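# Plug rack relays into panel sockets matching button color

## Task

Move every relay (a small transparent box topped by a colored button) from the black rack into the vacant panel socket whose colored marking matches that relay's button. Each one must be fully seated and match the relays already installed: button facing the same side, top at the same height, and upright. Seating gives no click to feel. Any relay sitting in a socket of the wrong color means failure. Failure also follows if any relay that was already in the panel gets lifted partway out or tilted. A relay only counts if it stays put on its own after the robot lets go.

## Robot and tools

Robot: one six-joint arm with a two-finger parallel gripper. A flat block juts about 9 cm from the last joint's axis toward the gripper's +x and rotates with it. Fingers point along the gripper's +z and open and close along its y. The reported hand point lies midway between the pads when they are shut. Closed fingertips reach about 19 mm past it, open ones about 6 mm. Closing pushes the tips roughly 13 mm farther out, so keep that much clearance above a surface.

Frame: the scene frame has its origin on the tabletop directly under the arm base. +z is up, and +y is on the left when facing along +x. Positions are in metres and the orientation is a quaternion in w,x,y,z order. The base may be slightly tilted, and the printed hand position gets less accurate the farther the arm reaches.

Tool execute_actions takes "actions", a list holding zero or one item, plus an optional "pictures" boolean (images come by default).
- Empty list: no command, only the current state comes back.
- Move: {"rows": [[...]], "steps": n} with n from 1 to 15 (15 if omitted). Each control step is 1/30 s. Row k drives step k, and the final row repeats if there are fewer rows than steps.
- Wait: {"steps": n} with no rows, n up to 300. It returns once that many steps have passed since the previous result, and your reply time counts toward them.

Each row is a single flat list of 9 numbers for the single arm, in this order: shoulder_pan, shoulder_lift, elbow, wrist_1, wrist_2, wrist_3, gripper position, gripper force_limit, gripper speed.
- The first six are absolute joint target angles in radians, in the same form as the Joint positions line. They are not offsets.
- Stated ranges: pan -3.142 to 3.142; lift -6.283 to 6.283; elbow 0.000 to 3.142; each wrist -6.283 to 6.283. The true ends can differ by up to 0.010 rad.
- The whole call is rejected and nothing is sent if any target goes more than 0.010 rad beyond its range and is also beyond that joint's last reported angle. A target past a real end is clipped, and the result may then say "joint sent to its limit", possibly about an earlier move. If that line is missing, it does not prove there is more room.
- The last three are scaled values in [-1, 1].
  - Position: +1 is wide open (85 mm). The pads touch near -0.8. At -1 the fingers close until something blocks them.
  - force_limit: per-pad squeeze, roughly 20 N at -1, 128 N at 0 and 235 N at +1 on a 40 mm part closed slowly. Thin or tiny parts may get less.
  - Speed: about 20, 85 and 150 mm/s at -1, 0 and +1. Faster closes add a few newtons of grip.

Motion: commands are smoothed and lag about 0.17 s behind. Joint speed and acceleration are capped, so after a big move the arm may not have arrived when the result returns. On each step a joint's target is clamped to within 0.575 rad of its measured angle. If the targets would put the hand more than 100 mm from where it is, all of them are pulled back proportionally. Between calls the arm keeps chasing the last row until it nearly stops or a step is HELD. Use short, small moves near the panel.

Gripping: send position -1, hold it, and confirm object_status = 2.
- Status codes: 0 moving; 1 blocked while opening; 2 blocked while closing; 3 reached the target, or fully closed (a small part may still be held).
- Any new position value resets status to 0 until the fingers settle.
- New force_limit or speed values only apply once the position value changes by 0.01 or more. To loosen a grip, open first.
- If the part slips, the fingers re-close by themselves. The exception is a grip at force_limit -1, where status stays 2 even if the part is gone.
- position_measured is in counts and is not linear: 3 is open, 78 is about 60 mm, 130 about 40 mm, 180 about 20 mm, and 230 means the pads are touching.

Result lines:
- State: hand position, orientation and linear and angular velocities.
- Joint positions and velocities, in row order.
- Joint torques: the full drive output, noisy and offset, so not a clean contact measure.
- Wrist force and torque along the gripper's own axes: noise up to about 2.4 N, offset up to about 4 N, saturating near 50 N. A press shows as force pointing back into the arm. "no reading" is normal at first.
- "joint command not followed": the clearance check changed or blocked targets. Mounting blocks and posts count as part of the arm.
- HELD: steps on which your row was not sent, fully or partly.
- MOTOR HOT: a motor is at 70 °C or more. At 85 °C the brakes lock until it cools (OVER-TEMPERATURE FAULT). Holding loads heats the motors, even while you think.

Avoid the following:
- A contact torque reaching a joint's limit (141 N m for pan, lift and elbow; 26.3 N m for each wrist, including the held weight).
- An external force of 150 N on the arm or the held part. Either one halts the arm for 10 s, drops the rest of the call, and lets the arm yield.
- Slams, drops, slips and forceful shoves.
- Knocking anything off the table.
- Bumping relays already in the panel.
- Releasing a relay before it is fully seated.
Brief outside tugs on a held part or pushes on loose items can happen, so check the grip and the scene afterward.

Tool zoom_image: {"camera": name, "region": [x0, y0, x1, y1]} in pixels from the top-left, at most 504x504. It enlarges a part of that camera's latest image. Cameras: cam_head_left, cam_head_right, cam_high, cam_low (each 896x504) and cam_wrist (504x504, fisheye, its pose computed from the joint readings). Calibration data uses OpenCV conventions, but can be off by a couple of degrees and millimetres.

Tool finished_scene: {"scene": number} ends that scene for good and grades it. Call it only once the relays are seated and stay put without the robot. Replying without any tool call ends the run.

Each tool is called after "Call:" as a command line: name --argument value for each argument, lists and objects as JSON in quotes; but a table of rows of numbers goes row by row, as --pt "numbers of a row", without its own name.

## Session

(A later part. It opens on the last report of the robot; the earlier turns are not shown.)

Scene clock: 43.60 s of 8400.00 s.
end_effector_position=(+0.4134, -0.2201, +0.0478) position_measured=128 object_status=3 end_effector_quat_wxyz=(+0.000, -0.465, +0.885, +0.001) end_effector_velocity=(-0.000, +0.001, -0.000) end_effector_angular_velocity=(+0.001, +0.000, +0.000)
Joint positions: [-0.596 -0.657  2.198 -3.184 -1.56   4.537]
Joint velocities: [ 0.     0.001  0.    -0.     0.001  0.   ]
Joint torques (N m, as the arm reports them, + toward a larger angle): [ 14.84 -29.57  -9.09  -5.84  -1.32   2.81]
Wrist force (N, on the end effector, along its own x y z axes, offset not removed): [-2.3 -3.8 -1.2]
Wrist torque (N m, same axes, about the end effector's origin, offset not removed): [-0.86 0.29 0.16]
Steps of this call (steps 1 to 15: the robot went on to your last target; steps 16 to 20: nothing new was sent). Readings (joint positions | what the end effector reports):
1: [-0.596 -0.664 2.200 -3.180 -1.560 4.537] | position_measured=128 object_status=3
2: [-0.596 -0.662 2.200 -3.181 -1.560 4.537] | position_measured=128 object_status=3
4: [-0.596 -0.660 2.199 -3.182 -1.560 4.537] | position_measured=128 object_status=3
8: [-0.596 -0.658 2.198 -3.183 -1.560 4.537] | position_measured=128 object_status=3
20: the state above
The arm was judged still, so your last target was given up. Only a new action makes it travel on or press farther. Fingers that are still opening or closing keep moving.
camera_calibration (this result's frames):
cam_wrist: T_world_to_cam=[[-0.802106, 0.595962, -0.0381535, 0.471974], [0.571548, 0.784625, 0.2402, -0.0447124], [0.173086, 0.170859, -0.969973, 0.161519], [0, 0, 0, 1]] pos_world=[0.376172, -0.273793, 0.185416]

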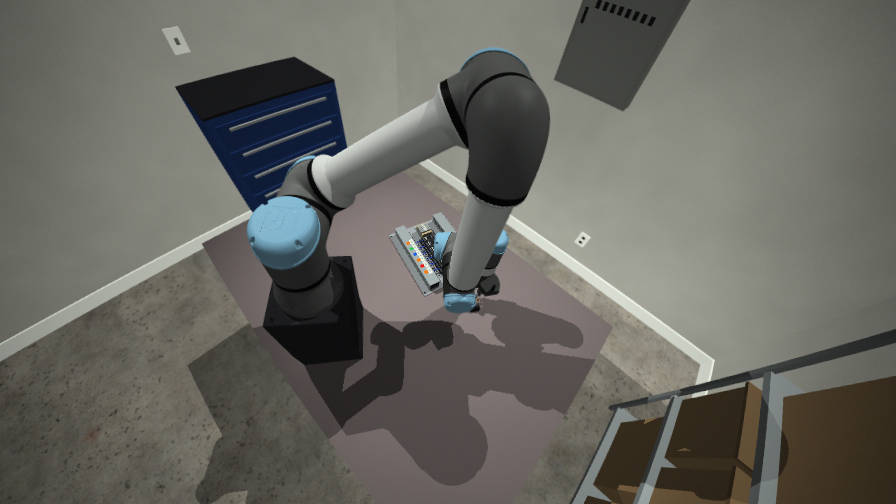

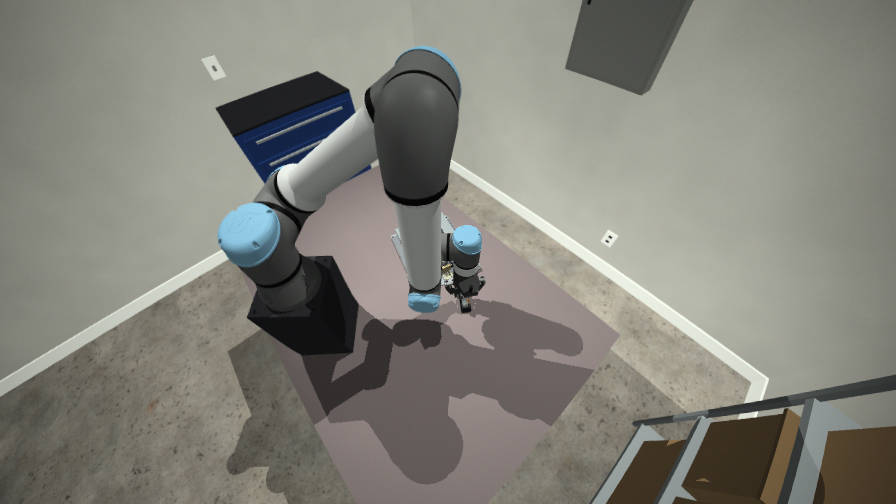

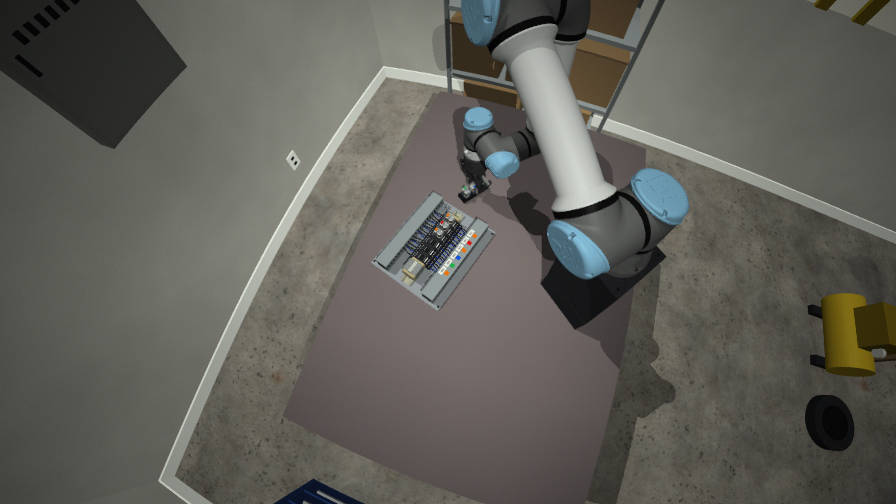

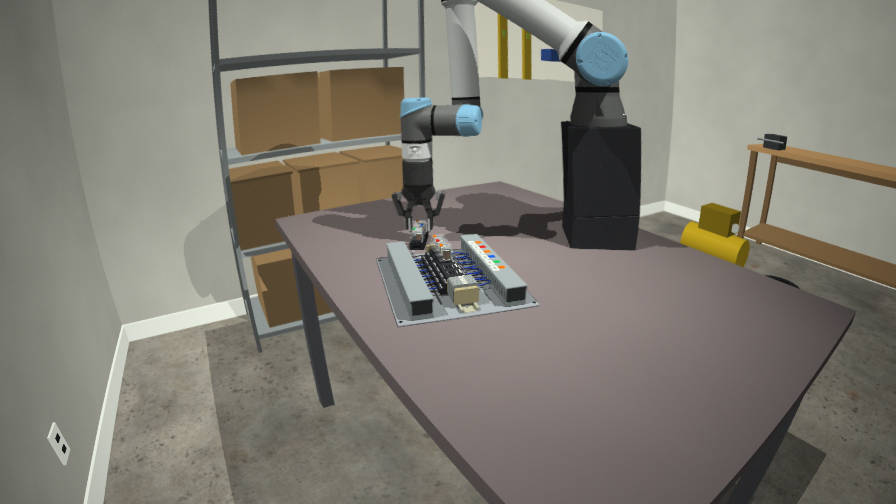

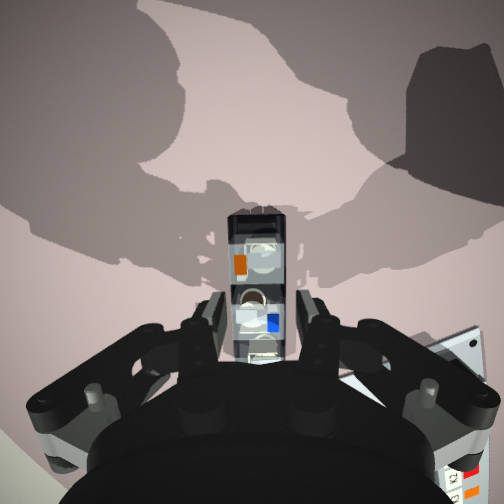

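Call:
execute_actions --actions '[{"rows":[[-0.5916,-0.6567,2.1945,-3.1808,-1.56,4.541,0,-0.4,-0.5],[-0.5916,-0.6567,2.1945,-3.1808,-1.56,4.541,0,-0.4,-0.5],[-0.5916,-0.6567,2.1945,-3.1808,-1.56,4.541,0,-0.4,-0.5],[-0.5916,-0.6567,2.1945,-3.1808,-1.56,4.541,0,-0.4,-0.5],[-0.5916,-0.6567,2.1945,-3.1808,-1.56,4.541,0,-0.4,-0.5],[-0.5916,-0.6567,2.1945,-3.1808,-1.56,4.541,0,-0.4,-0.5],[-0.5916,-0.6567,2.1945,-3.1808,-1.56,4.541,-1,-0.4,-0.5]]}]' --pictures false

Call:
execute_actions --actions '[{"steps":15}]' --pictures false

Call:
execute_actions --actions '[{"rows":[[-0.5914,-0.687,2.206,-3.162,-1.56,4.541,-1,-0.4,-0.5],[-0.5914,-0.687,2.206,-3.162,-1.56,4.541,-1,-0.4,-0.5],[-0.5914,-0.687,2.206,-3.162,-1.56,4.541,-1,-0.4,-0.5],[-0.5911,-0.716,2.2165,-3.1435,-1.56,4.541,-1,-0.4,-0.5],[-0.5911,-0.716,2.2165,-3.1435,-1.56,4.541,-1,-0.4,-0.5],[-0.5906,-0.78,2.2356,-3.0986,-1.56,4.541,-1,-0.4,-0.5],[-0.5906,-0.78,2.2356,-3.0986,-1.56,4.541,-1,-0.4,-0.5],[-0.5906,-0.78,2.2356,-3.0986,-1.56,4.541,-1,-0.4,-0.5],[-0.59,-0.84,2.252,-3.055,-1.56,4.541,-1,-0.4,-0.5],[-0.59,-0.84,2.252,-3.055,-1.56,4.541,-1,-0.4,-0.5],[-0.59,-0.92,2.271,-2.994,-1.56,4.541,-1,-0.4,-0.5]]}]' --pictures false

Call:
execute_actions --actions '[{"steps":8}]' --pictures false

Call:
execute_actions --actions '[{"rows":[[-0.14,-0.8879,2.2886,-3.0407,-1.5945,1.528,-1,-0.4,-0.5]]}]' --pictures false

Call:
execute_actions --actions '[{"steps":55}]'

Call:
zoom_image --camera "cam_wrist" --region '[170, 150, 370, 360]'

Scene clock: 57.17 s of 8400.00 s.
end_effector_position=(+0.4153, -0.2191, +0.0476) position_measured=157 object_status=0 end_effector_quat_wxyz=(+0.001, -0.465, +0.885, +0.001) end_effector_velocity=(+0.000, +0.001, -0.001) end_effector_angular_velocity=(+0.002, +0.001, +0.001)
Joint positions: [-0.592 -0.657  2.195 -3.181 -1.56   4.541]
Joint velocities: [ 0.001  0.001 -0.001  0.002  0.001  0.001]
Joint torques (N m, as the arm reports them, + toward a larger angle): [ 14.28 -30.19  -9.43  -0.32  -1.16   2.74]
Wrist force (N, on the end effector, along its own x y z axes, offset not removed): [0.6 -4.3 1.3]
Wrist torque (N m, same axes, about the end effector's origin, offset not removed): [-0.81 -0.36 0.08]
Steps of this call (steps 1 to 90: nothing new was sent; then 10.07 s passed at rest; steps 91 to 105: all 15 steps of this action). Readings (joint positions | what the end effector reports):
91: [-0.596 -0.657 2.198 -3.184 -1.560 4.537] | position_measured=128 object_status=3
92: [-0.595 -0.657 2.197 -3.184 -1.560 4.538] | position_measured=128 object_status=3
94: [-0.594 -0.657 2.196 -3.183 -1.560 4.539] | position_measured=128 object_status=3
98: [-0.592 -0.657 2.195 -3.181 -1.560 4.540] | position_measured=129 object_status=0
105: the state above

Scene clock: 57.67 s of 8400.00 s.
end_effector_position=(+0.4153, -0.2191, +0.0476) position_measured=165 object_status=2 end_effector_quat_wxyz=(+0.001, -0.465, +0.885, +0.001) end_effector_velocity=(+0.000, +0.000, +0.000) end_effector_angular_velocity=(-0.000, -0.001, +0.000)
Joint positions: [-0.592 -0.657  2.195 -3.181 -1.56   4.541]
Joint velocities: [ 0.    -0.     0.    -0.001  0.001 -0.   ]
Joint torques (N m, as the arm reports them, + toward a larger angle): [ 14.93 -30.18 -10.5    0.07  -0.85   2.87]
Wrist force (N, on the end effector, along its own x y z axes, offset not removed): [1.3 -2.2 -13.7]
Wrist torque (N m, same axes, about the end effector's origin, offset not removed): [-1.22 -0.25 0.16]
Steps of this call (steps 1 to 15: the robot went on to your last target). Readings (joint positions | what the end effector reports):
1: [-0.592 -0.657 2.195 -3.181 -1.560 4.541] | position_measured=161 object_status=0
2: [-0.592 -0.657 2.195 -3.181 -1.560 4.541] | position_measured=164 object_status=0
4: [-0.592 -0.657 2.195 -3.181 -1.560 4.541] | position_measured=165 object_status=0
8: [-0.592 -0.657 2.195 -3.181 -1.560 4.541] | position_measured=165 object_status=2
15: the state above
The arm was judged still, so your last target was given up. Only a new action makes it travel on or press farther. Fingers that are still opening or closing keep moving.

Scene clock: 58.17 s of 8400.00 s.
end_effector_position=(+0.4163, -0.2182, +0.1179) position_measured=165 object_status=2 end_effector_quat_wxyz=(+0.000, -0.466, +0.885, +0.002) end_effector_velocity=(+0.004, -0.002, +0.160) end_effector_angular_velocity=(-0.018, -0.017, +0.001)
Joint positions: [-0.59  -0.866  2.258 -3.033 -1.56   4.541]
Joint velocities: [ 0.001 -0.478  0.113  0.34  -0.001  0.   ]
Joint torques (N m, as the arm reports them, + toward a larger angle): [ 13.5  -35.05   1.06  -0.15  -0.63   2.76]
Wrist force (N, on the end effector, along its own x y z axes, offset not removed): [-0.3 -4.4 -0.8]
Wrist torque (N m, same axes, about the end effector's origin, offset not removed): [-0.99 0.01 0.16]
Steps of this call (steps 1 to 15: all 15 steps of this action). Readings (joint positions | what the end effector reports):
1: [-0.592 -0.657 2.195 -3.181 -1.560 4.541] | position_measured=165 object_status=2
2: [-0.592 -0.660 2.196 -3.178 -1.560 4.541] | position_measured=165 object_status=2
4: [-0.591 -0.671 2.200 -3.171 -1.560 4.541] | position_measured=165 object_status=2
8: [-0.591 -0.718 2.217 -3.139 -1.560 4.541] | position_measured=165 object_status=2
15: the state above

Scene clock: 58.43 s of 8400.00 s.
end_effector_position=(+0.4162, -0.2178, +0.1340) position_measured=165 object_status=2 end_effector_quat_wxyz=(+0.001, -0.466, +0.885, +0.001) end_effector_velocity=(-0.000, +0.000, +0.015) end_effector_angular_velocity=(-0.002, -0.001, +0.000)
Joint positions: [-0.59  -0.915  2.27  -2.998 -1.56   4.541]
Joint velocities: [ 0.    -0.046  0.011  0.033 -0.001  0.   ]
Joint torques (N m, as the arm reports them, + toward a larger angle): [ 14.46 -45.16  -1.17  -0.39  -0.31   2.79]
Wrist force (N, on the end effector, along its own x y z axes, offset not removed): [0.5 -3.5 -1.2]
Wrist torque (N m, same axes, about the end effector's origin, offset not removed): [-0.87 -0.15 0.10]
Steps of this call (steps 1 to 8: the robot went on to your last target). Readings (joint positions | what the end effector reports):
1: [-0.590 -0.880 2.261 -3.023 -1.560 4.541] | position_measured=165 object_status=2
2: [-0.590 -0.890 2.264 -3.016 -1.560 4.541] | position_measured=165 object_status=2
4: [-0.590 -0.903 2.267 -3.006 -1.560 4.541] | position_measured=165 object_status=2
8: the state above

Scene clock: 58.93 s of 8400.00 s.
end_effector_position=(+0.4591, -0.0328, +0.1298) position_measured=165 object_status=2 end_effector_quat_wxyz=(+0.000, +0.900, -0.435, -0.001) end_effector_velocity=(+0.006, +0.151, +0.000) end_effector_angular_velocity=(+0.006, -0.009, +2.985)
Joint positions: [-0.177 -0.89   2.287 -3.038 -1.592  3.681]
Joint velocities: [ 0.329  0.017  0.011 -0.027 -0.02  -2.657]
Joint torques (N m, as the arm reports them, + toward a larger angle): [  8.08 -29.31  -0.24  -5.76  -2.02 -16.41]
Wrist force (N, on the end effector, along its own x y z axes, offset not removed): [-0.6 -5.7 0.1]
Wrist torque (N m, same axes, about the end effector's origin, offset not removed): [-1.13 -0.14 0.13]
Steps of this call (steps 1 to 15: all 15 steps of this action). Readings (joint positions | what the end effector reports):
1: [-0.590 -0.916 2.270 -2.997 -1.560 4.541] | position_measured=165 object_status=2
2: [-0.582 -0.915 2.271 -2.999 -1.563 4.534] | position_measured=165 object_status=2
4: [-0.522 -0.910 2.275 -3.007 -1.569 4.468] | position_measured=165 object_status=2
8: [-0.370 -0.901 2.281 -3.021 -1.579 4.248] | position_measured=165 object_status=2
15: the state above

Scene clock: 60.77 s of 8400.00 s.
end_effector_position=(+0.4595, -0.0157, +0.1298) position_measured=165 object_status=2 end_effector_quat_wxyz=(-0.001, +0.799, +0.601, -0.000) end_effector_velocity=(+0.000, -0.000, +0.000) end_effector_angular_velocity=(-0.000, -0.001, -0.000)
Joint positions: [-0.14  -0.888  2.289 -3.041 -1.595  1.528]
Joint velocities: [-0.001 -0.     0.    -0.001 -0.    -0.   ]
Joint torques (N m, as the arm reports them, + toward a larger angle): [ 15.51 -26.84   2.02  -5.73  -1.58  -3.16]
Wrist force (N, on the end effector, along its own x y z axes, offset not removed): [-0.4 -5.3 2.1]
Wrist torque (N m, same axes, about the end effector's origin, offset not removed): [-0.98 -0.02 0.06]
Steps of this call (steps 1 to 55: the robot went on to your last target). Readings (joint positions | what the end effector reports):
1: [-0.168 -0.889 2.288 -3.038 -1.593 3.590] | position_measured=165 object_status=2
2: [-0.161 -0.889 2.288 -3.039 -1.593 3.500] | position_measured=165 object_status=2
4: [-0.152 -0.889 2.288 -3.040 -1.594 3.320] | position_measured=165 object_status=2
8: [-0.144 -0.888 2.288 -3.040 -1.594 2.960] | position_measured=165 object_status=2
55: the state above
camera_calibration (this result's frames):
cam_wrist: T_world_to_cam=[[0.949514, -0.311058, -0.0408168, -0.428432], [-0.293093, -0.925933, 0.238212, 0.119549], [-0.111891, -0.214223, -0.970355, 0.323141], [0, 0, 0, 1]] pos_world=[0.477998, 0.0466507, 0.267596]

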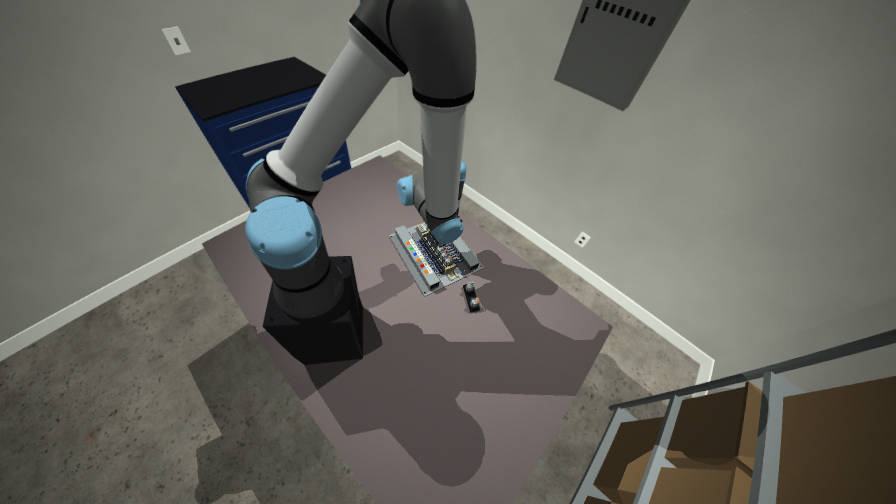

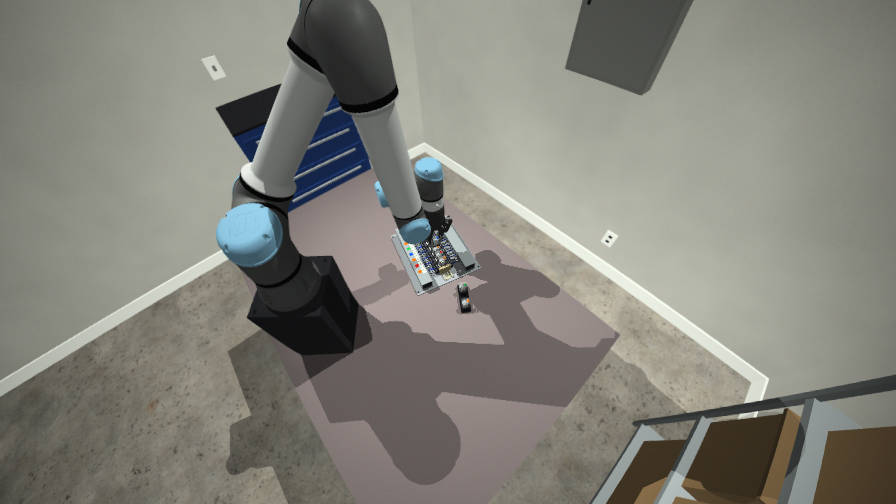

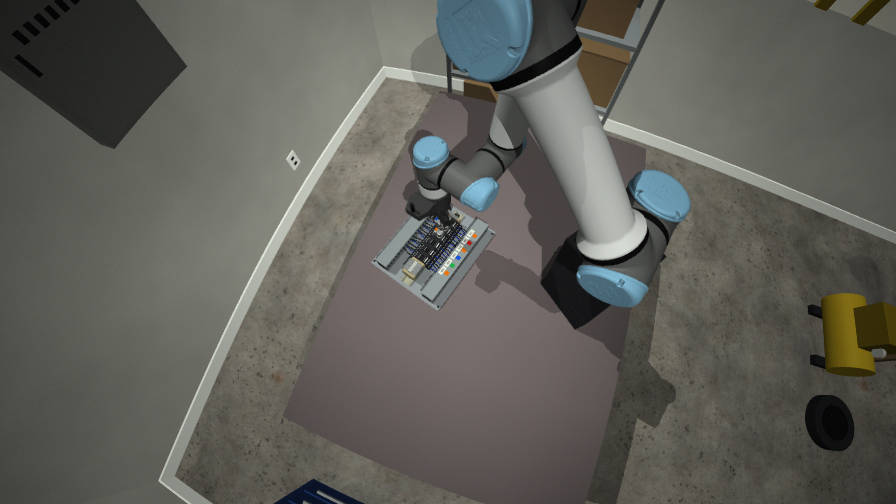

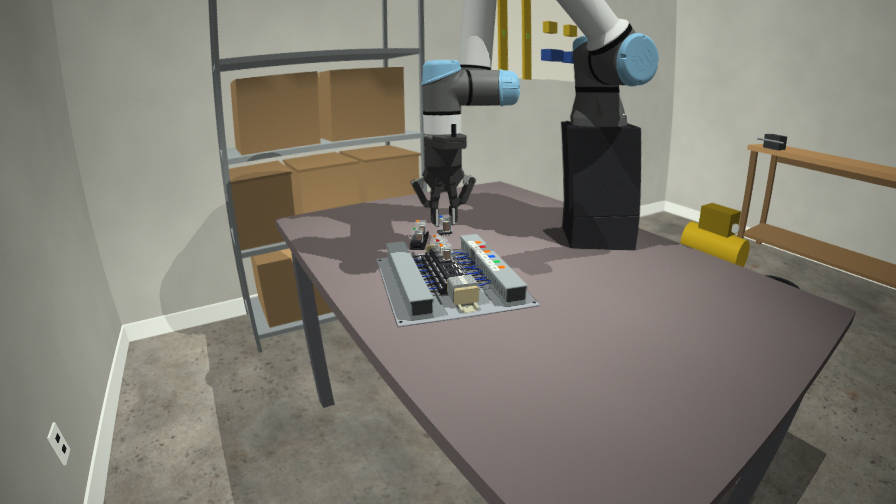

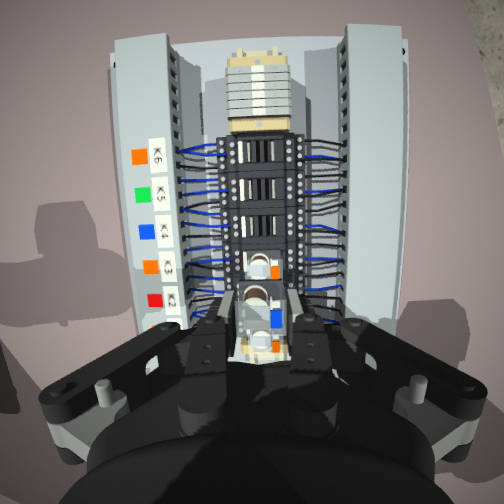

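Region (170, 150, 370, 360) of cam_wrist's 504x504 image, scaled by 2.400, with more detail than that image has; it fills the left 480 columns of this view, and the rest is white.

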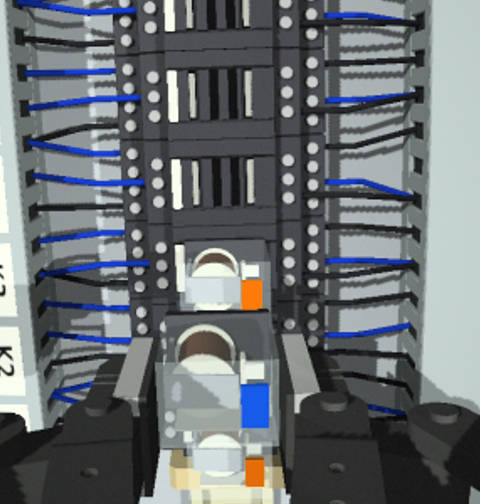

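Call:
execute_actions --actions '[{"rows":[[-0.0608,-0.8792,2.2552,-3.014,-1.6,1.607,-1,-0.4,-0.5]]}]' --pictures false

Call:
execute_actions --actions '[{"rows":[[-0.0618,-0.83,2.2435,-3.0515,-1.6,1.606,-1,-0.4,-0.5],[-0.0618,-0.83,2.2435,-3.0515,-1.6,1.606,-1,-0.4,-0.5],[-0.0618,-0.83,2.2435,-3.0515,-1.6,1.606,-1,-0.4,-0.5],[-0.0618,-0.83,2.2435,-3.0515,-1.6,1.606,-1,-0.4,-0.5],[-0.0629,-0.78,2.23,-3.088,-1.6,1.605,-1,-0.4,-0.5],[-0.0629,-0.78,2.23,-3.088,-1.6,1.605,-1,-0.4,-0.5],[-0.0629,-0.78,2.23,-3.088,-1.6,1.605,-1,-0.4,-0.5],[-0.0629,-0.78,2.23,-3.088,-1.6,1.605,-1,-0.4,-0.5],[-0.0639,-0.7358,2.2169,-3.1191,-1.6,1.604,-1,-0.4,-0.5]]}]' --pictures false

Call:
execute_actions --actions '[{"steps":22}]'

Call:
zoom_image --camera "cam_wrist" --region '[190, 200, 350, 370]'

Call:
zoom_image --camera "cam_head_right" --region '[400, 215, 470, 280]'

Scene clock: 73.43 s of 8400.00 s.
end_effector_position=(+0.4707, +0.0165, +0.1298) position_measured=165 object_status=2 end_effector_quat_wxyz=(-0.001, +0.799, +0.601, -0.000) end_effector_velocity=(+0.003, +0.006, +0.001) end_effector_angular_velocity=(-0.001, -0.002, -0.000)
Joint positions: [-0.063 -0.879  2.256 -3.015 -1.6    1.605]
Joint velocities: [ 0.015  0.    -0.006  0.004 -0.002  0.015]
Joint torques (N m, as the arm reports them, + toward a larger angle): [ 14.12 -28.62 -14.7   -0.64  -1.47   2.87]
Wrist force (N, on the end effector, along its own x y z axes, offset not removed): [-0.2 -5.3 1.7]
Wrist torque (N m, same axes, about the end effector's origin, offset not removed): [-1.10 -0.15 0.01]
Steps of this call (steps 1 to 15: the robot went on to your last target; steps 16 to 90: nothing new was sent; then 9.17 s passed at rest; steps 91 to 105: all 15 steps of this action). Readings (joint positions | what the end effector reports):
91: [-0.140 -0.888 2.288 -3.041 -1.595 1.528] | position_measured=165 object_status=2
92: [-0.133 -0.886 2.284 -3.037 -1.595 1.534] | position_measured=165 object_status=2
94: [-0.105 -0.884 2.273 -3.028 -1.597 1.563] | position_measured=165 object_status=2
98: [-0.074 -0.881 2.261 -3.018 -1.599 1.593] | position_measured=165 object_status=2
105: the state above

Scene clock: 73.93 s of 8400.00 s.
end_effector_position=(+0.4716, +0.0171, +0.0865) position_measured=165 object_status=2 end_effector_quat_wxyz=(-0.000, +0.799, +0.601, -0.000) end_effector_velocity=(-0.003, +0.001, -0.042) end_effector_angular_velocity=(+0.002, +0.003, +0.000)
Joint positions: [-0.064 -0.75   2.221 -3.109 -1.6    1.604]
Joint velocities: [-0.002  0.123 -0.033 -0.087  0.001 -0.002]
Joint torques (N m, as the arm reports them, + toward a larger angle): [-12.23 -33.77 -10.35  -6.02  -1.5   -3.13]
Wrist force (N, on the end effector, along its own x y z axes, offset not removed): [-1.2 -3.7 1.4]
Wrist torque (N m, same axes, about the end effector's origin, offset not removed): [-0.90 0.17 0.09]
Steps of this call (steps 1 to 15: all 15 steps of this action). Readings (joint positions | what the end effector reports):
1: [-0.062 -0.879 2.256 -3.015 -1.600 1.606] | position_measured=165 object_status=2
2: [-0.062 -0.874 2.254 -3.019 -1.600 1.606] | position_measured=165 object_status=2
4: [-0.062 -0.856 2.250 -3.032 -1.600 1.606] | position_measured=165 object_status=2
8: [-0.062 -0.814 2.239 -3.063 -1.600 1.606] | position_measured=165 object_status=2
15: the state above

Scene clock: 74.67 s of 8400.00 s.
end_effector_position=(+0.4713, +0.0172, +0.0817) position_measured=165 object_status=2 end_effector_quat_wxyz=(-0.001, +0.799, +0.601, -0.000) end_effector_velocity=(+0.001, +0.001, +0.000) end_effector_angular_velocity=(+0.002, -0.001, +0.000)
Joint positions: [-0.064 -0.736  2.217 -3.119 -1.6    1.604]
Joint velocities: [ 0.    -0.    -0.    -0.     0.002 -0.   ]
Joint torques (N m, as the arm reports them, + toward a larger angle): [-11.17 -29.71 -10.96  -5.93  -1.63  -3.16]
Wrist force (N, on the end effector, along its own x y z axes, offset not removed): [0.1 -4.6 1.8]
Wrist torque (N m, same axes, about the end effector's origin, offset not removed): [-0.96 -0.10 0.12]
Steps of this call (steps 1 to 22: the robot went on to your last target). Readings (joint positions | what the end effector reports):
1: [-0.064 -0.746 2.220 -3.112 -1.600 1.604] | position_measured=165 object_status=2
2: [-0.064 -0.744 2.219 -3.114 -1.600 1.604] | position_measured=165 object_status=2
4: [-0.064 -0.740 2.218 -3.116 -1.600 1.604] | position_measured=165 object_status=2
8: [-0.064 -0.737 2.217 -3.118 -1.600 1.604] | position_measured=165 object_status=2
22: the state above
camera_calibration (this result's frames):
cam_wrist: T_world_to_cam=[[0.949499, -0.311106, -0.0407937, -0.431388], [-0.29311, -0.92585, 0.238514, 0.164842], [-0.111972, -0.214512, -0.970282, 0.284897], [0, 0, 0, 1]] pos_world=[0.48982, 0.0795251, 0.219516]

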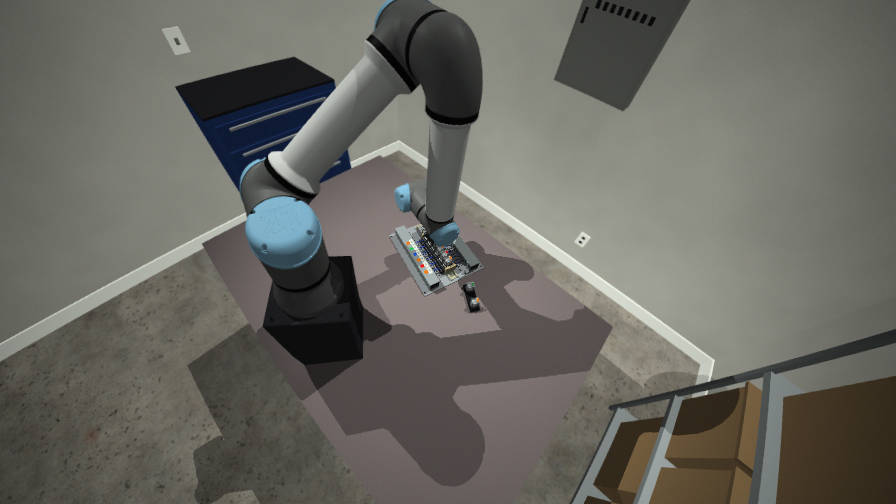

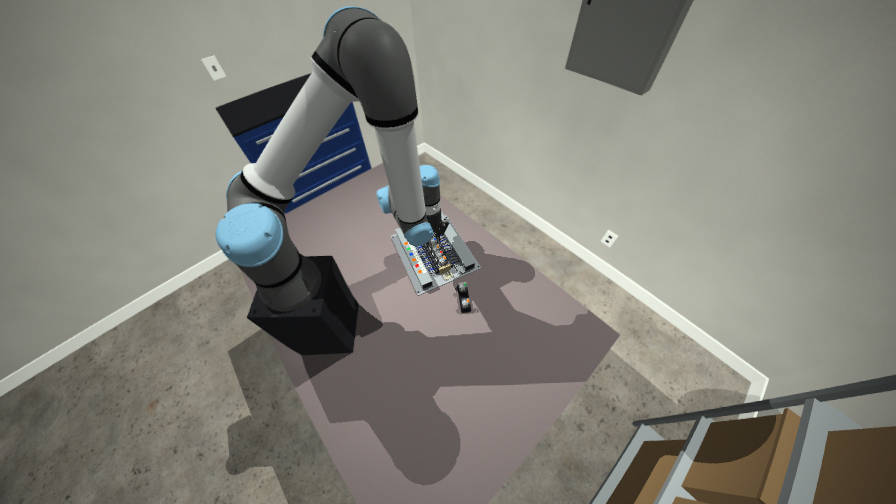

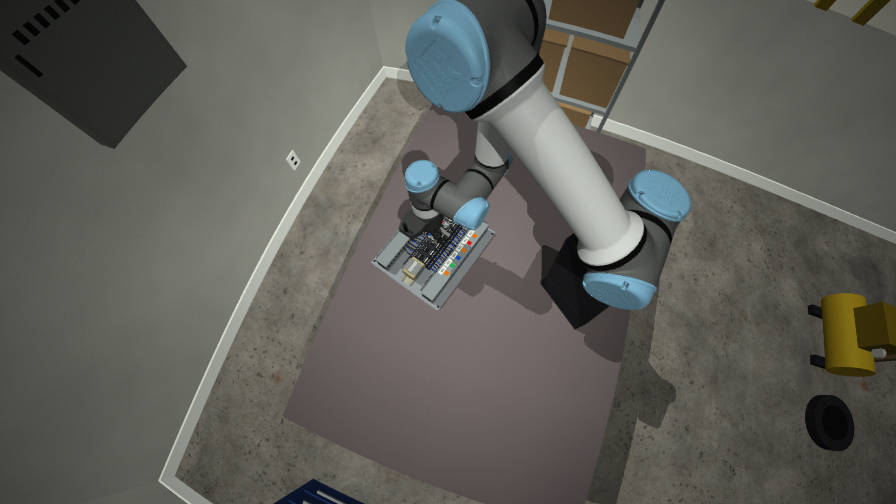

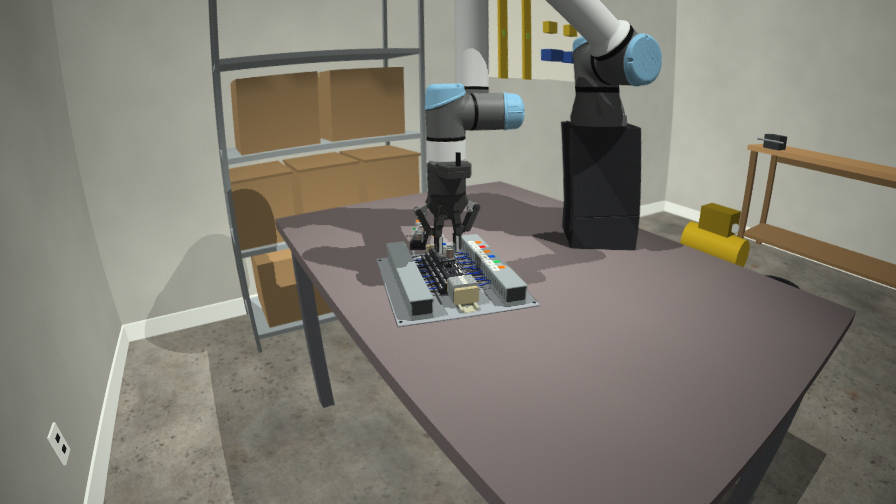

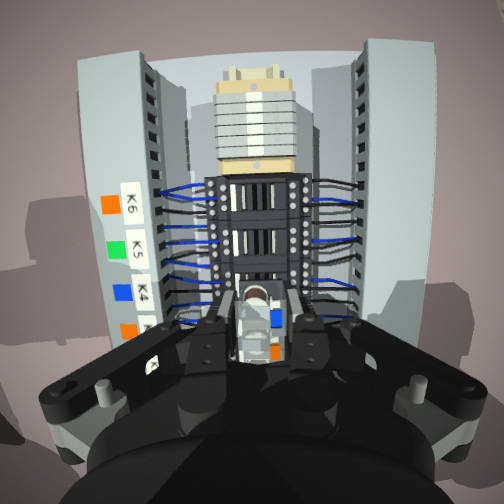

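Region (190, 200, 350, 370) of cam_wrist's 504x504 image, scaled by 2.965, with more detail than that image has; it fills the left 474 columns of this view, and the rest is white.

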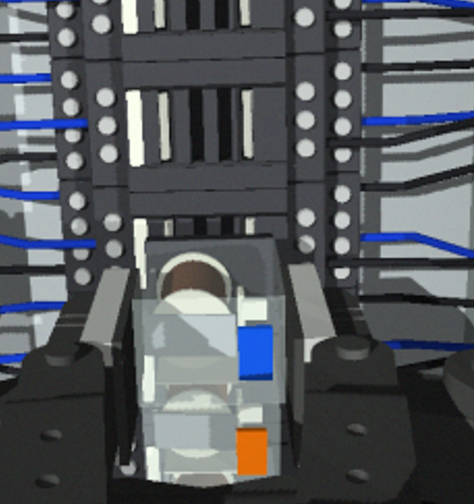

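Region (400, 215, 470, 280) of cam_head_right's 896x504 image, scaled by 7.200, with more detail than that image has; it fills the top 468 rows of this view, and the rest is white.

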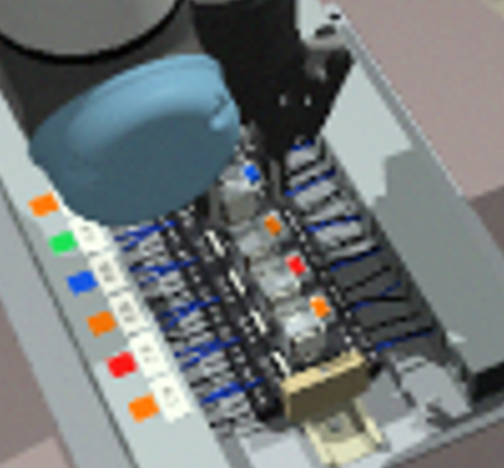

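Call:
execute_actions --actions '[{"rows":[[-0.0641,-0.727,2.2139,-3.125,-1.6,1.604,-1,-0.4,-0.5],[-0.0641,-0.727,2.2139,-3.125,-1.6,1.604,-1,-0.4,-0.5],[-0.0642,-0.719,2.2112,-3.1305,-1.6,1.604,-1,-0.4,-0.5]]}]'

Call:
zoom_image --camera "cam_wrist" --region '[160,180,380,400]'

Call:
zoom_image --camera "cam_low" --region '[300,150,600,350]'

Scene clock: 90.93 s of 8400.00 s.
end_effector_position=(+0.4714, +0.0172, +0.0762) position_measured=165 object_status=2 end_effector_quat_wxyz=(-0.000, +0.799, +0.601, -0.000) end_effector_velocity=(+0.001, +0.000, -0.000) end_effector_angular_velocity=(-0.001, -0.002, +0.001)
Joint positions: [-0.064 -0.719  2.211 -3.13  -1.6    1.604]
Joint velocities: [ 0.001  0.002 -0.002 -0.003 -0.001 -0.   ]
Joint torques (N m, as the arm reports them, + toward a larger angle): [-11.53 -32.24 -10.94  -5.66  -1.54  -3.25]
Wrist force (N, on the end effector, along its own x y z axes, offset not removed): [0.2 -2.3 0.0]
Wrist torque (N m, same axes, about the end effector's origin, offset not removed): [-0.54 -0.10 0.17]
Steps of this call (steps 1 to 15: the robot went on to your last target; steps 16 to 90: nothing new was sent; then 12.77 s passed at rest; steps 91 to 105: all 15 steps of this action). Readings (joint positions | what the end effector reports):
91: [-0.064 -0.736 2.217 -3.119 -1.600 1.604] | position_measured=165 object_status=2
92: [-0.064 -0.734 2.216 -3.120 -1.600 1.604] | position_measured=165 object_status=2
94: [-0.064 -0.730 2.215 -3.123 -1.600 1.604] | position_measured=165 object_status=2
98: [-0.064 -0.723 2.212 -3.128 -1.600 1.604] | position_measured=165 object_status=2
105: the state above
camera_calibration (this result's frames):
cam_wrist: T_world_to_cam=[[0.949417, -0.311395, -0.0405111, -0.431724], [-0.293452, -0.92574, 0.238517, 0.166355], [-0.111776, -0.214564, -0.970293, 0.279445], [0, 0, 0, 1]] pos_world=[0.489938, 0.0795235, 0.213975]

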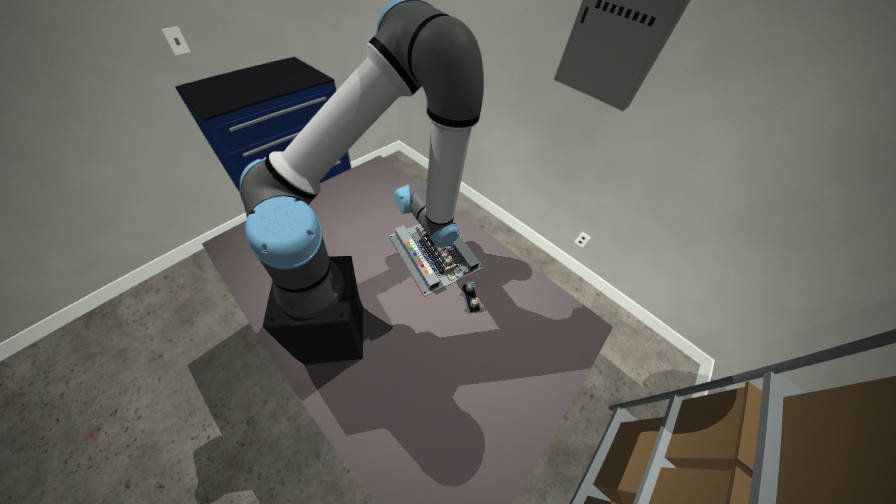

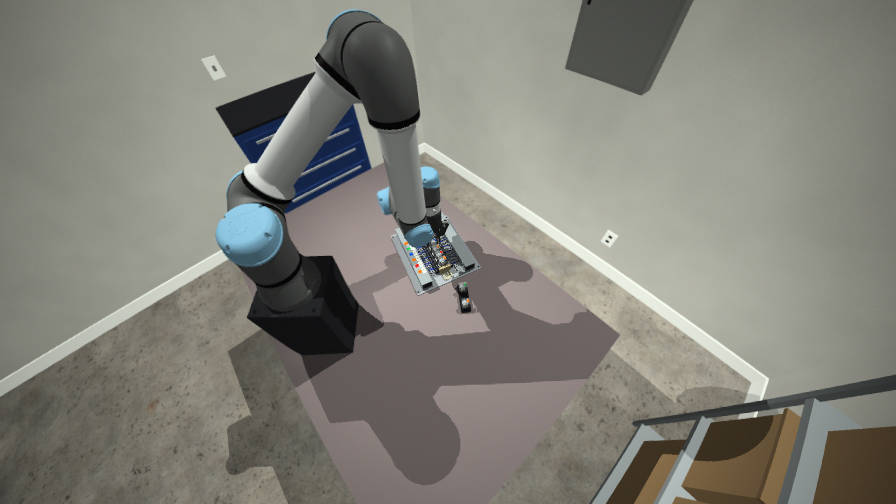

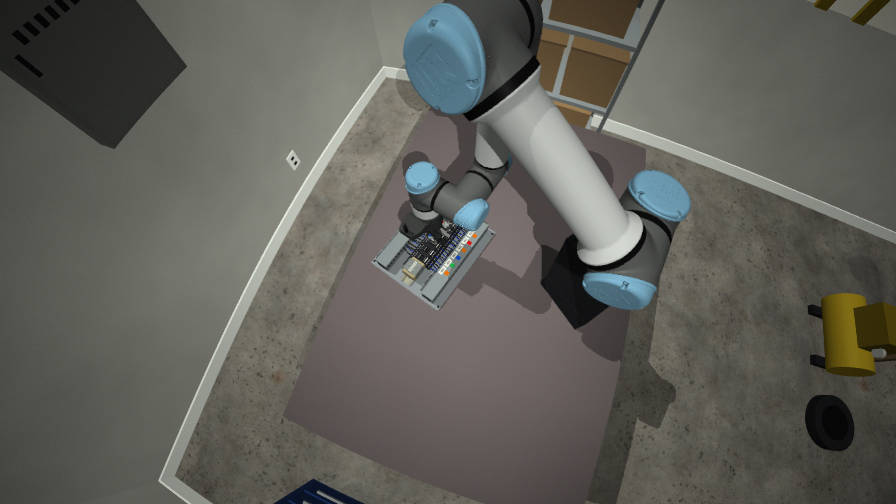

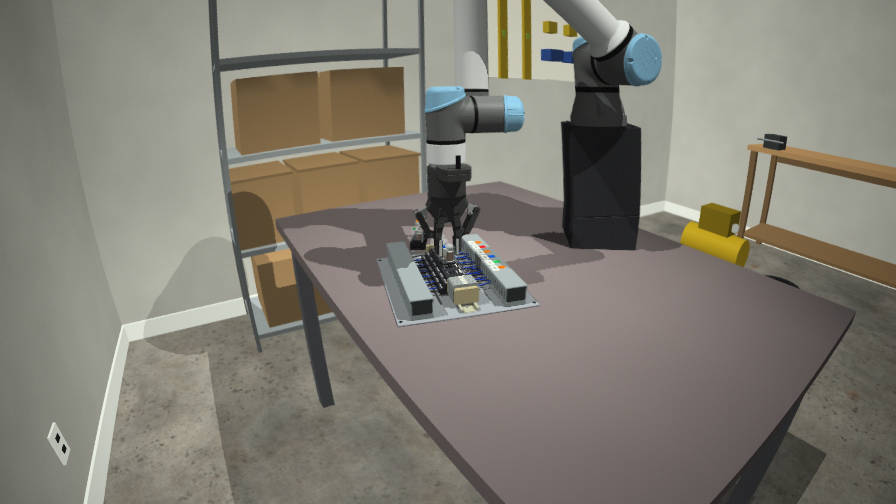

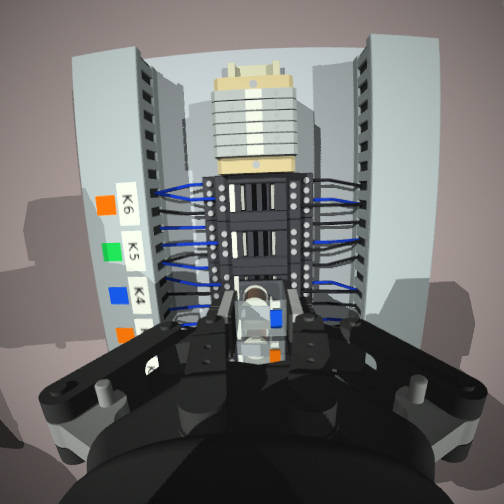

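Region (160, 180, 380, 400) of cam_wrist's 504x504 image, scaled by 2.291, with more detail than that image has.

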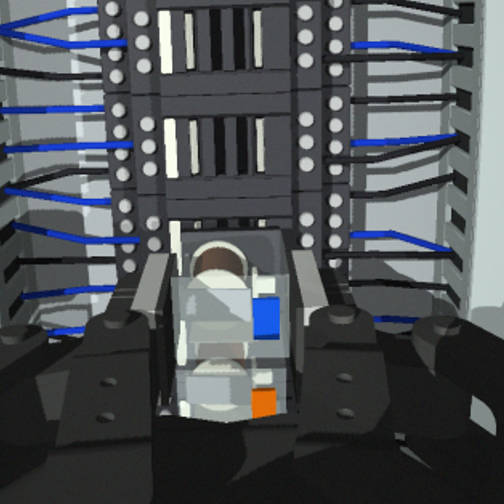

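Region (300, 150, 600, 350) of cam_low's 896x504 image, scaled by 1.680, with more detail than that image has.

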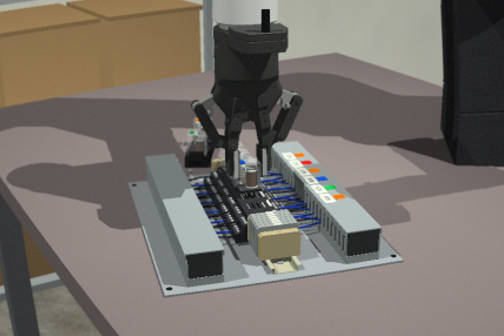

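Call:
execute_actions --actions '[{"rows":[[-0.0643,-0.716,2.2102,-3.1325,-1.6,1.604,-1,-0.4,-0.5],[-0.0643,-0.716,2.2102,-3.1325,-1.6,1.604,-1,-0.4,-0.5],[-0.0643,-0.713,2.2092,-3.1345,-1.6,1.604,-1,-0.4,-0.5],[-0.0643,-0.713,2.2092,-3.1345,-1.6,1.604,-1,-0.4,-0.5],[-0.0644,-0.71,2.2082,-3.1365,-1.6,1.604,-1,-0.4,-0.5],[-0.0644,-0.71,2.2082,-3.1365,-1.6,1.604,-1,-0.4,-0.5],[-0.0644,-0.707,2.2072,-3.1385,-1.6,1.604,-1,-0.4,-0.5],[-0.0644,-0.707,2.2072,-3.1385,-1.6,1.604,-1,-0.4,-0.5],[-0.0645,-0.704,2.2062,-3.1405,-1.6,1.604,-1,-0.4,-0.5]]}]' --pictures false

Scene clock: 97.67 s of 8400.00 s.
end_effector_position=(+0.4714, +0.0172, +0.0714) position_measured=165 object_status=2 end_effector_quat_wxyz=(-0.000, +0.799, +0.601, -0.000) end_effector_velocity=(-0.001, -0.000, -0.005) end_effector_angular_velocity=(+0.000, +0.002, -0.001)
Joint positions: [-0.064 -0.705  2.207 -3.14  -1.6    1.604]
Joint velocities: [-0.001  0.013 -0.004 -0.007 -0.     0.   ]
Joint torques (N m, as the arm reports them, + toward a larger angle): [-18.46 -16.71 -10.22  -3.69  -1.98  -3.09]
Wrist force (N, on the end effector, along its own x y z axes, offset not removed): [9.6 -8.4 -33.3]
Wrist torque (N m, same axes, about the end effector's origin, offset not removed): [-0.77 0.37 0.12]
Steps of this call (steps 1 to 15: the robot went on to your last target; steps 16 to 90: nothing new was sent; then 3.23 s passed at rest; steps 91 to 105: all 15 steps of this action). Readings (joint positions | what the end effector reports):
91: [-0.064 -0.719 2.211 -3.131 -1.600 1.604] | position_measured=165 object_status=2
92: [-0.064 -0.719 2.211 -3.131 -1.600 1.604] | position_measured=165 object_status=2
94: [-0.064 -0.717 2.211 -3.132 -1.600 1.604] | position_measured=165 object_status=2
98: [-0.064 -0.712 2.209 -3.135 -1.600 1.604] | position_measured=165 object_status=2
105: the state above

Call:
execute_actions --actions '[{"rows":[[-0.0638,-0.704,2.207,-3.1412,-1.6,1.6047,-1,-0.4,-0.5],[-0.0638,-0.704,2.207,-3.1412,-1.6,1.6047,-1,-0.4,-0.5],[-0.0638,-0.704,2.207,-3.1412,-1.6,1.6047,-1,-0.4,-0.5],[-0.0638,-0.7025,2.2065,-3.1422,-1.6,1.6047,-1,-0.4,-0.5],[-0.0638,-0.7025,2.2065,-3.1422,-1.6,1.6047,-1,-0.4,-0.5],[-0.0638,-0.701,2.206,-3.1432,-1.6,1.6047,-1,-0.4,-0.5],[-0.0638,-0.701,2.206,-3.1432,-1.6,1.6047,-1,-0.4,-0.5],[-0.0638,-0.6995,2.2055,-3.1442,-1.6,1.6047,-1,-0.4,-0.5]]}]' --pictures false

Call:
execute_actions --actions '[{"rows":[[-0.0639,-0.698,2.205,-3.1452,-1.6,1.6047,-1,-0.4,-0.5],[-0.0639,-0.698,2.205,-3.1452,-1.6,1.6047,-1,-0.4,-0.5],[-0.0639,-0.6965,2.2045,-3.1462,-1.6,1.6047,-1,-0.4,-0.5],[-0.0639,-0.6965,2.2045,-3.1462,-1.6,1.6047,-1,-0.4,-0.5],[-0.0639,-0.695,2.204,-3.1472,-1.6,1.6047,-1,-0.4,-0.5]]}]' --pictures false

Scene clock: 107.50 s of 8400.00 s.
end_effector_position=(+0.4710, +0.0176, +0.0696) position_measured=165 object_status=2 end_effector_quat_wxyz=(-0.000, +0.799, +0.601, -0.000) end_effector_velocity=(-0.000, +0.000, -0.001) end_effector_angular_velocity=(-0.000, +0.001, +0.001)
Joint positions: [-0.064 -0.7    2.206 -3.144 -1.6    1.605]
Joint velocities: [ 0.001  0.003 -0.001 -0.001 -0.     0.   ]
Joint torques (N m, as the arm reports them, + toward a larger angle): [ 11.8  -10.93  -2.66   0.31  -3.52   2.88]
Wrist force (N, on the end effector, along its own x y z axes, offset not removed): [8.7 2.1 -39.6]
Wrist torque (N m, same axes, about the end effector's origin, offset not removed): [-1.12 -0.02 0.24]
Steps of this call (steps 1 to 15: the robot went on to your last target; steps 16 to 90: nothing new was sent; then 6.33 s passed at rest; steps 91 to 105: all 15 steps of this action). Readings (joint positions | what the end effector reports):
91: [-0.065 -0.704 2.206 -3.141 -1.600 1.604] | position_measured=165 object_status=2
92: [-0.064 -0.704 2.206 -3.141 -1.600 1.604] | position_measured=165 object_status=2
94: [-0.064 -0.704 2.206 -3.141 -1.600 1.604] | position_measured=165 object_status=2
98: [-0.064 -0.703 2.206 -3.142 -1.600 1.605] | position_measured=165 object_status=2
105: the state above

Scene clock: 108.00 s of 8400.00 s.
end_effector_position=(+0.4710, +0.0177, +0.0680) position_measured=165 object_status=2 end_effector_quat_wxyz=(-0.000, +0.799, +0.601, -0.000) end_effector_velocity=(+0.000, -0.000, -0.000) end_effector_angular_velocity=(-0.001, +0.000, +0.000)
Joint positions: [-0.064 -0.695  2.204 -3.147 -1.6    1.605]
Joint velocities: [-0.     0.001 -0.001 -0.001 -0.001 -0.   ]
Joint torques (N m, as the arm reports them, + toward a larger angle): [ 6.18  7.09 -9.17  0.51 -1.36  2.79]
Wrist force (N, on the end effector, along its own x y z axes, offset not removed): [8.9 -18.7 -50.0]
Wrist torque (N m, same axes, about the end effector's origin, offset not removed): [-0.94 -0.02 0.14]
Steps of this call (steps 1 to 15: all 15 steps of this action). Readings (joint positions | what the end effector reports):
1: [-0.064 -0.700 2.206 -3.144 -1.600 1.605] | position_measured=165 object_status=2
2: [-0.064 -0.700 2.205 -3.144 -1.600 1.605] | position_measured=165 object_status=2
4: [-0.064 -0.699 2.205 -3.145 -1.600 1.605] | position_measured=165 object_status=2
8: [-0.064 -0.696 2.204 -3.146 -1.600 1.605] | position_measured=165 object_status=2
15: the state above


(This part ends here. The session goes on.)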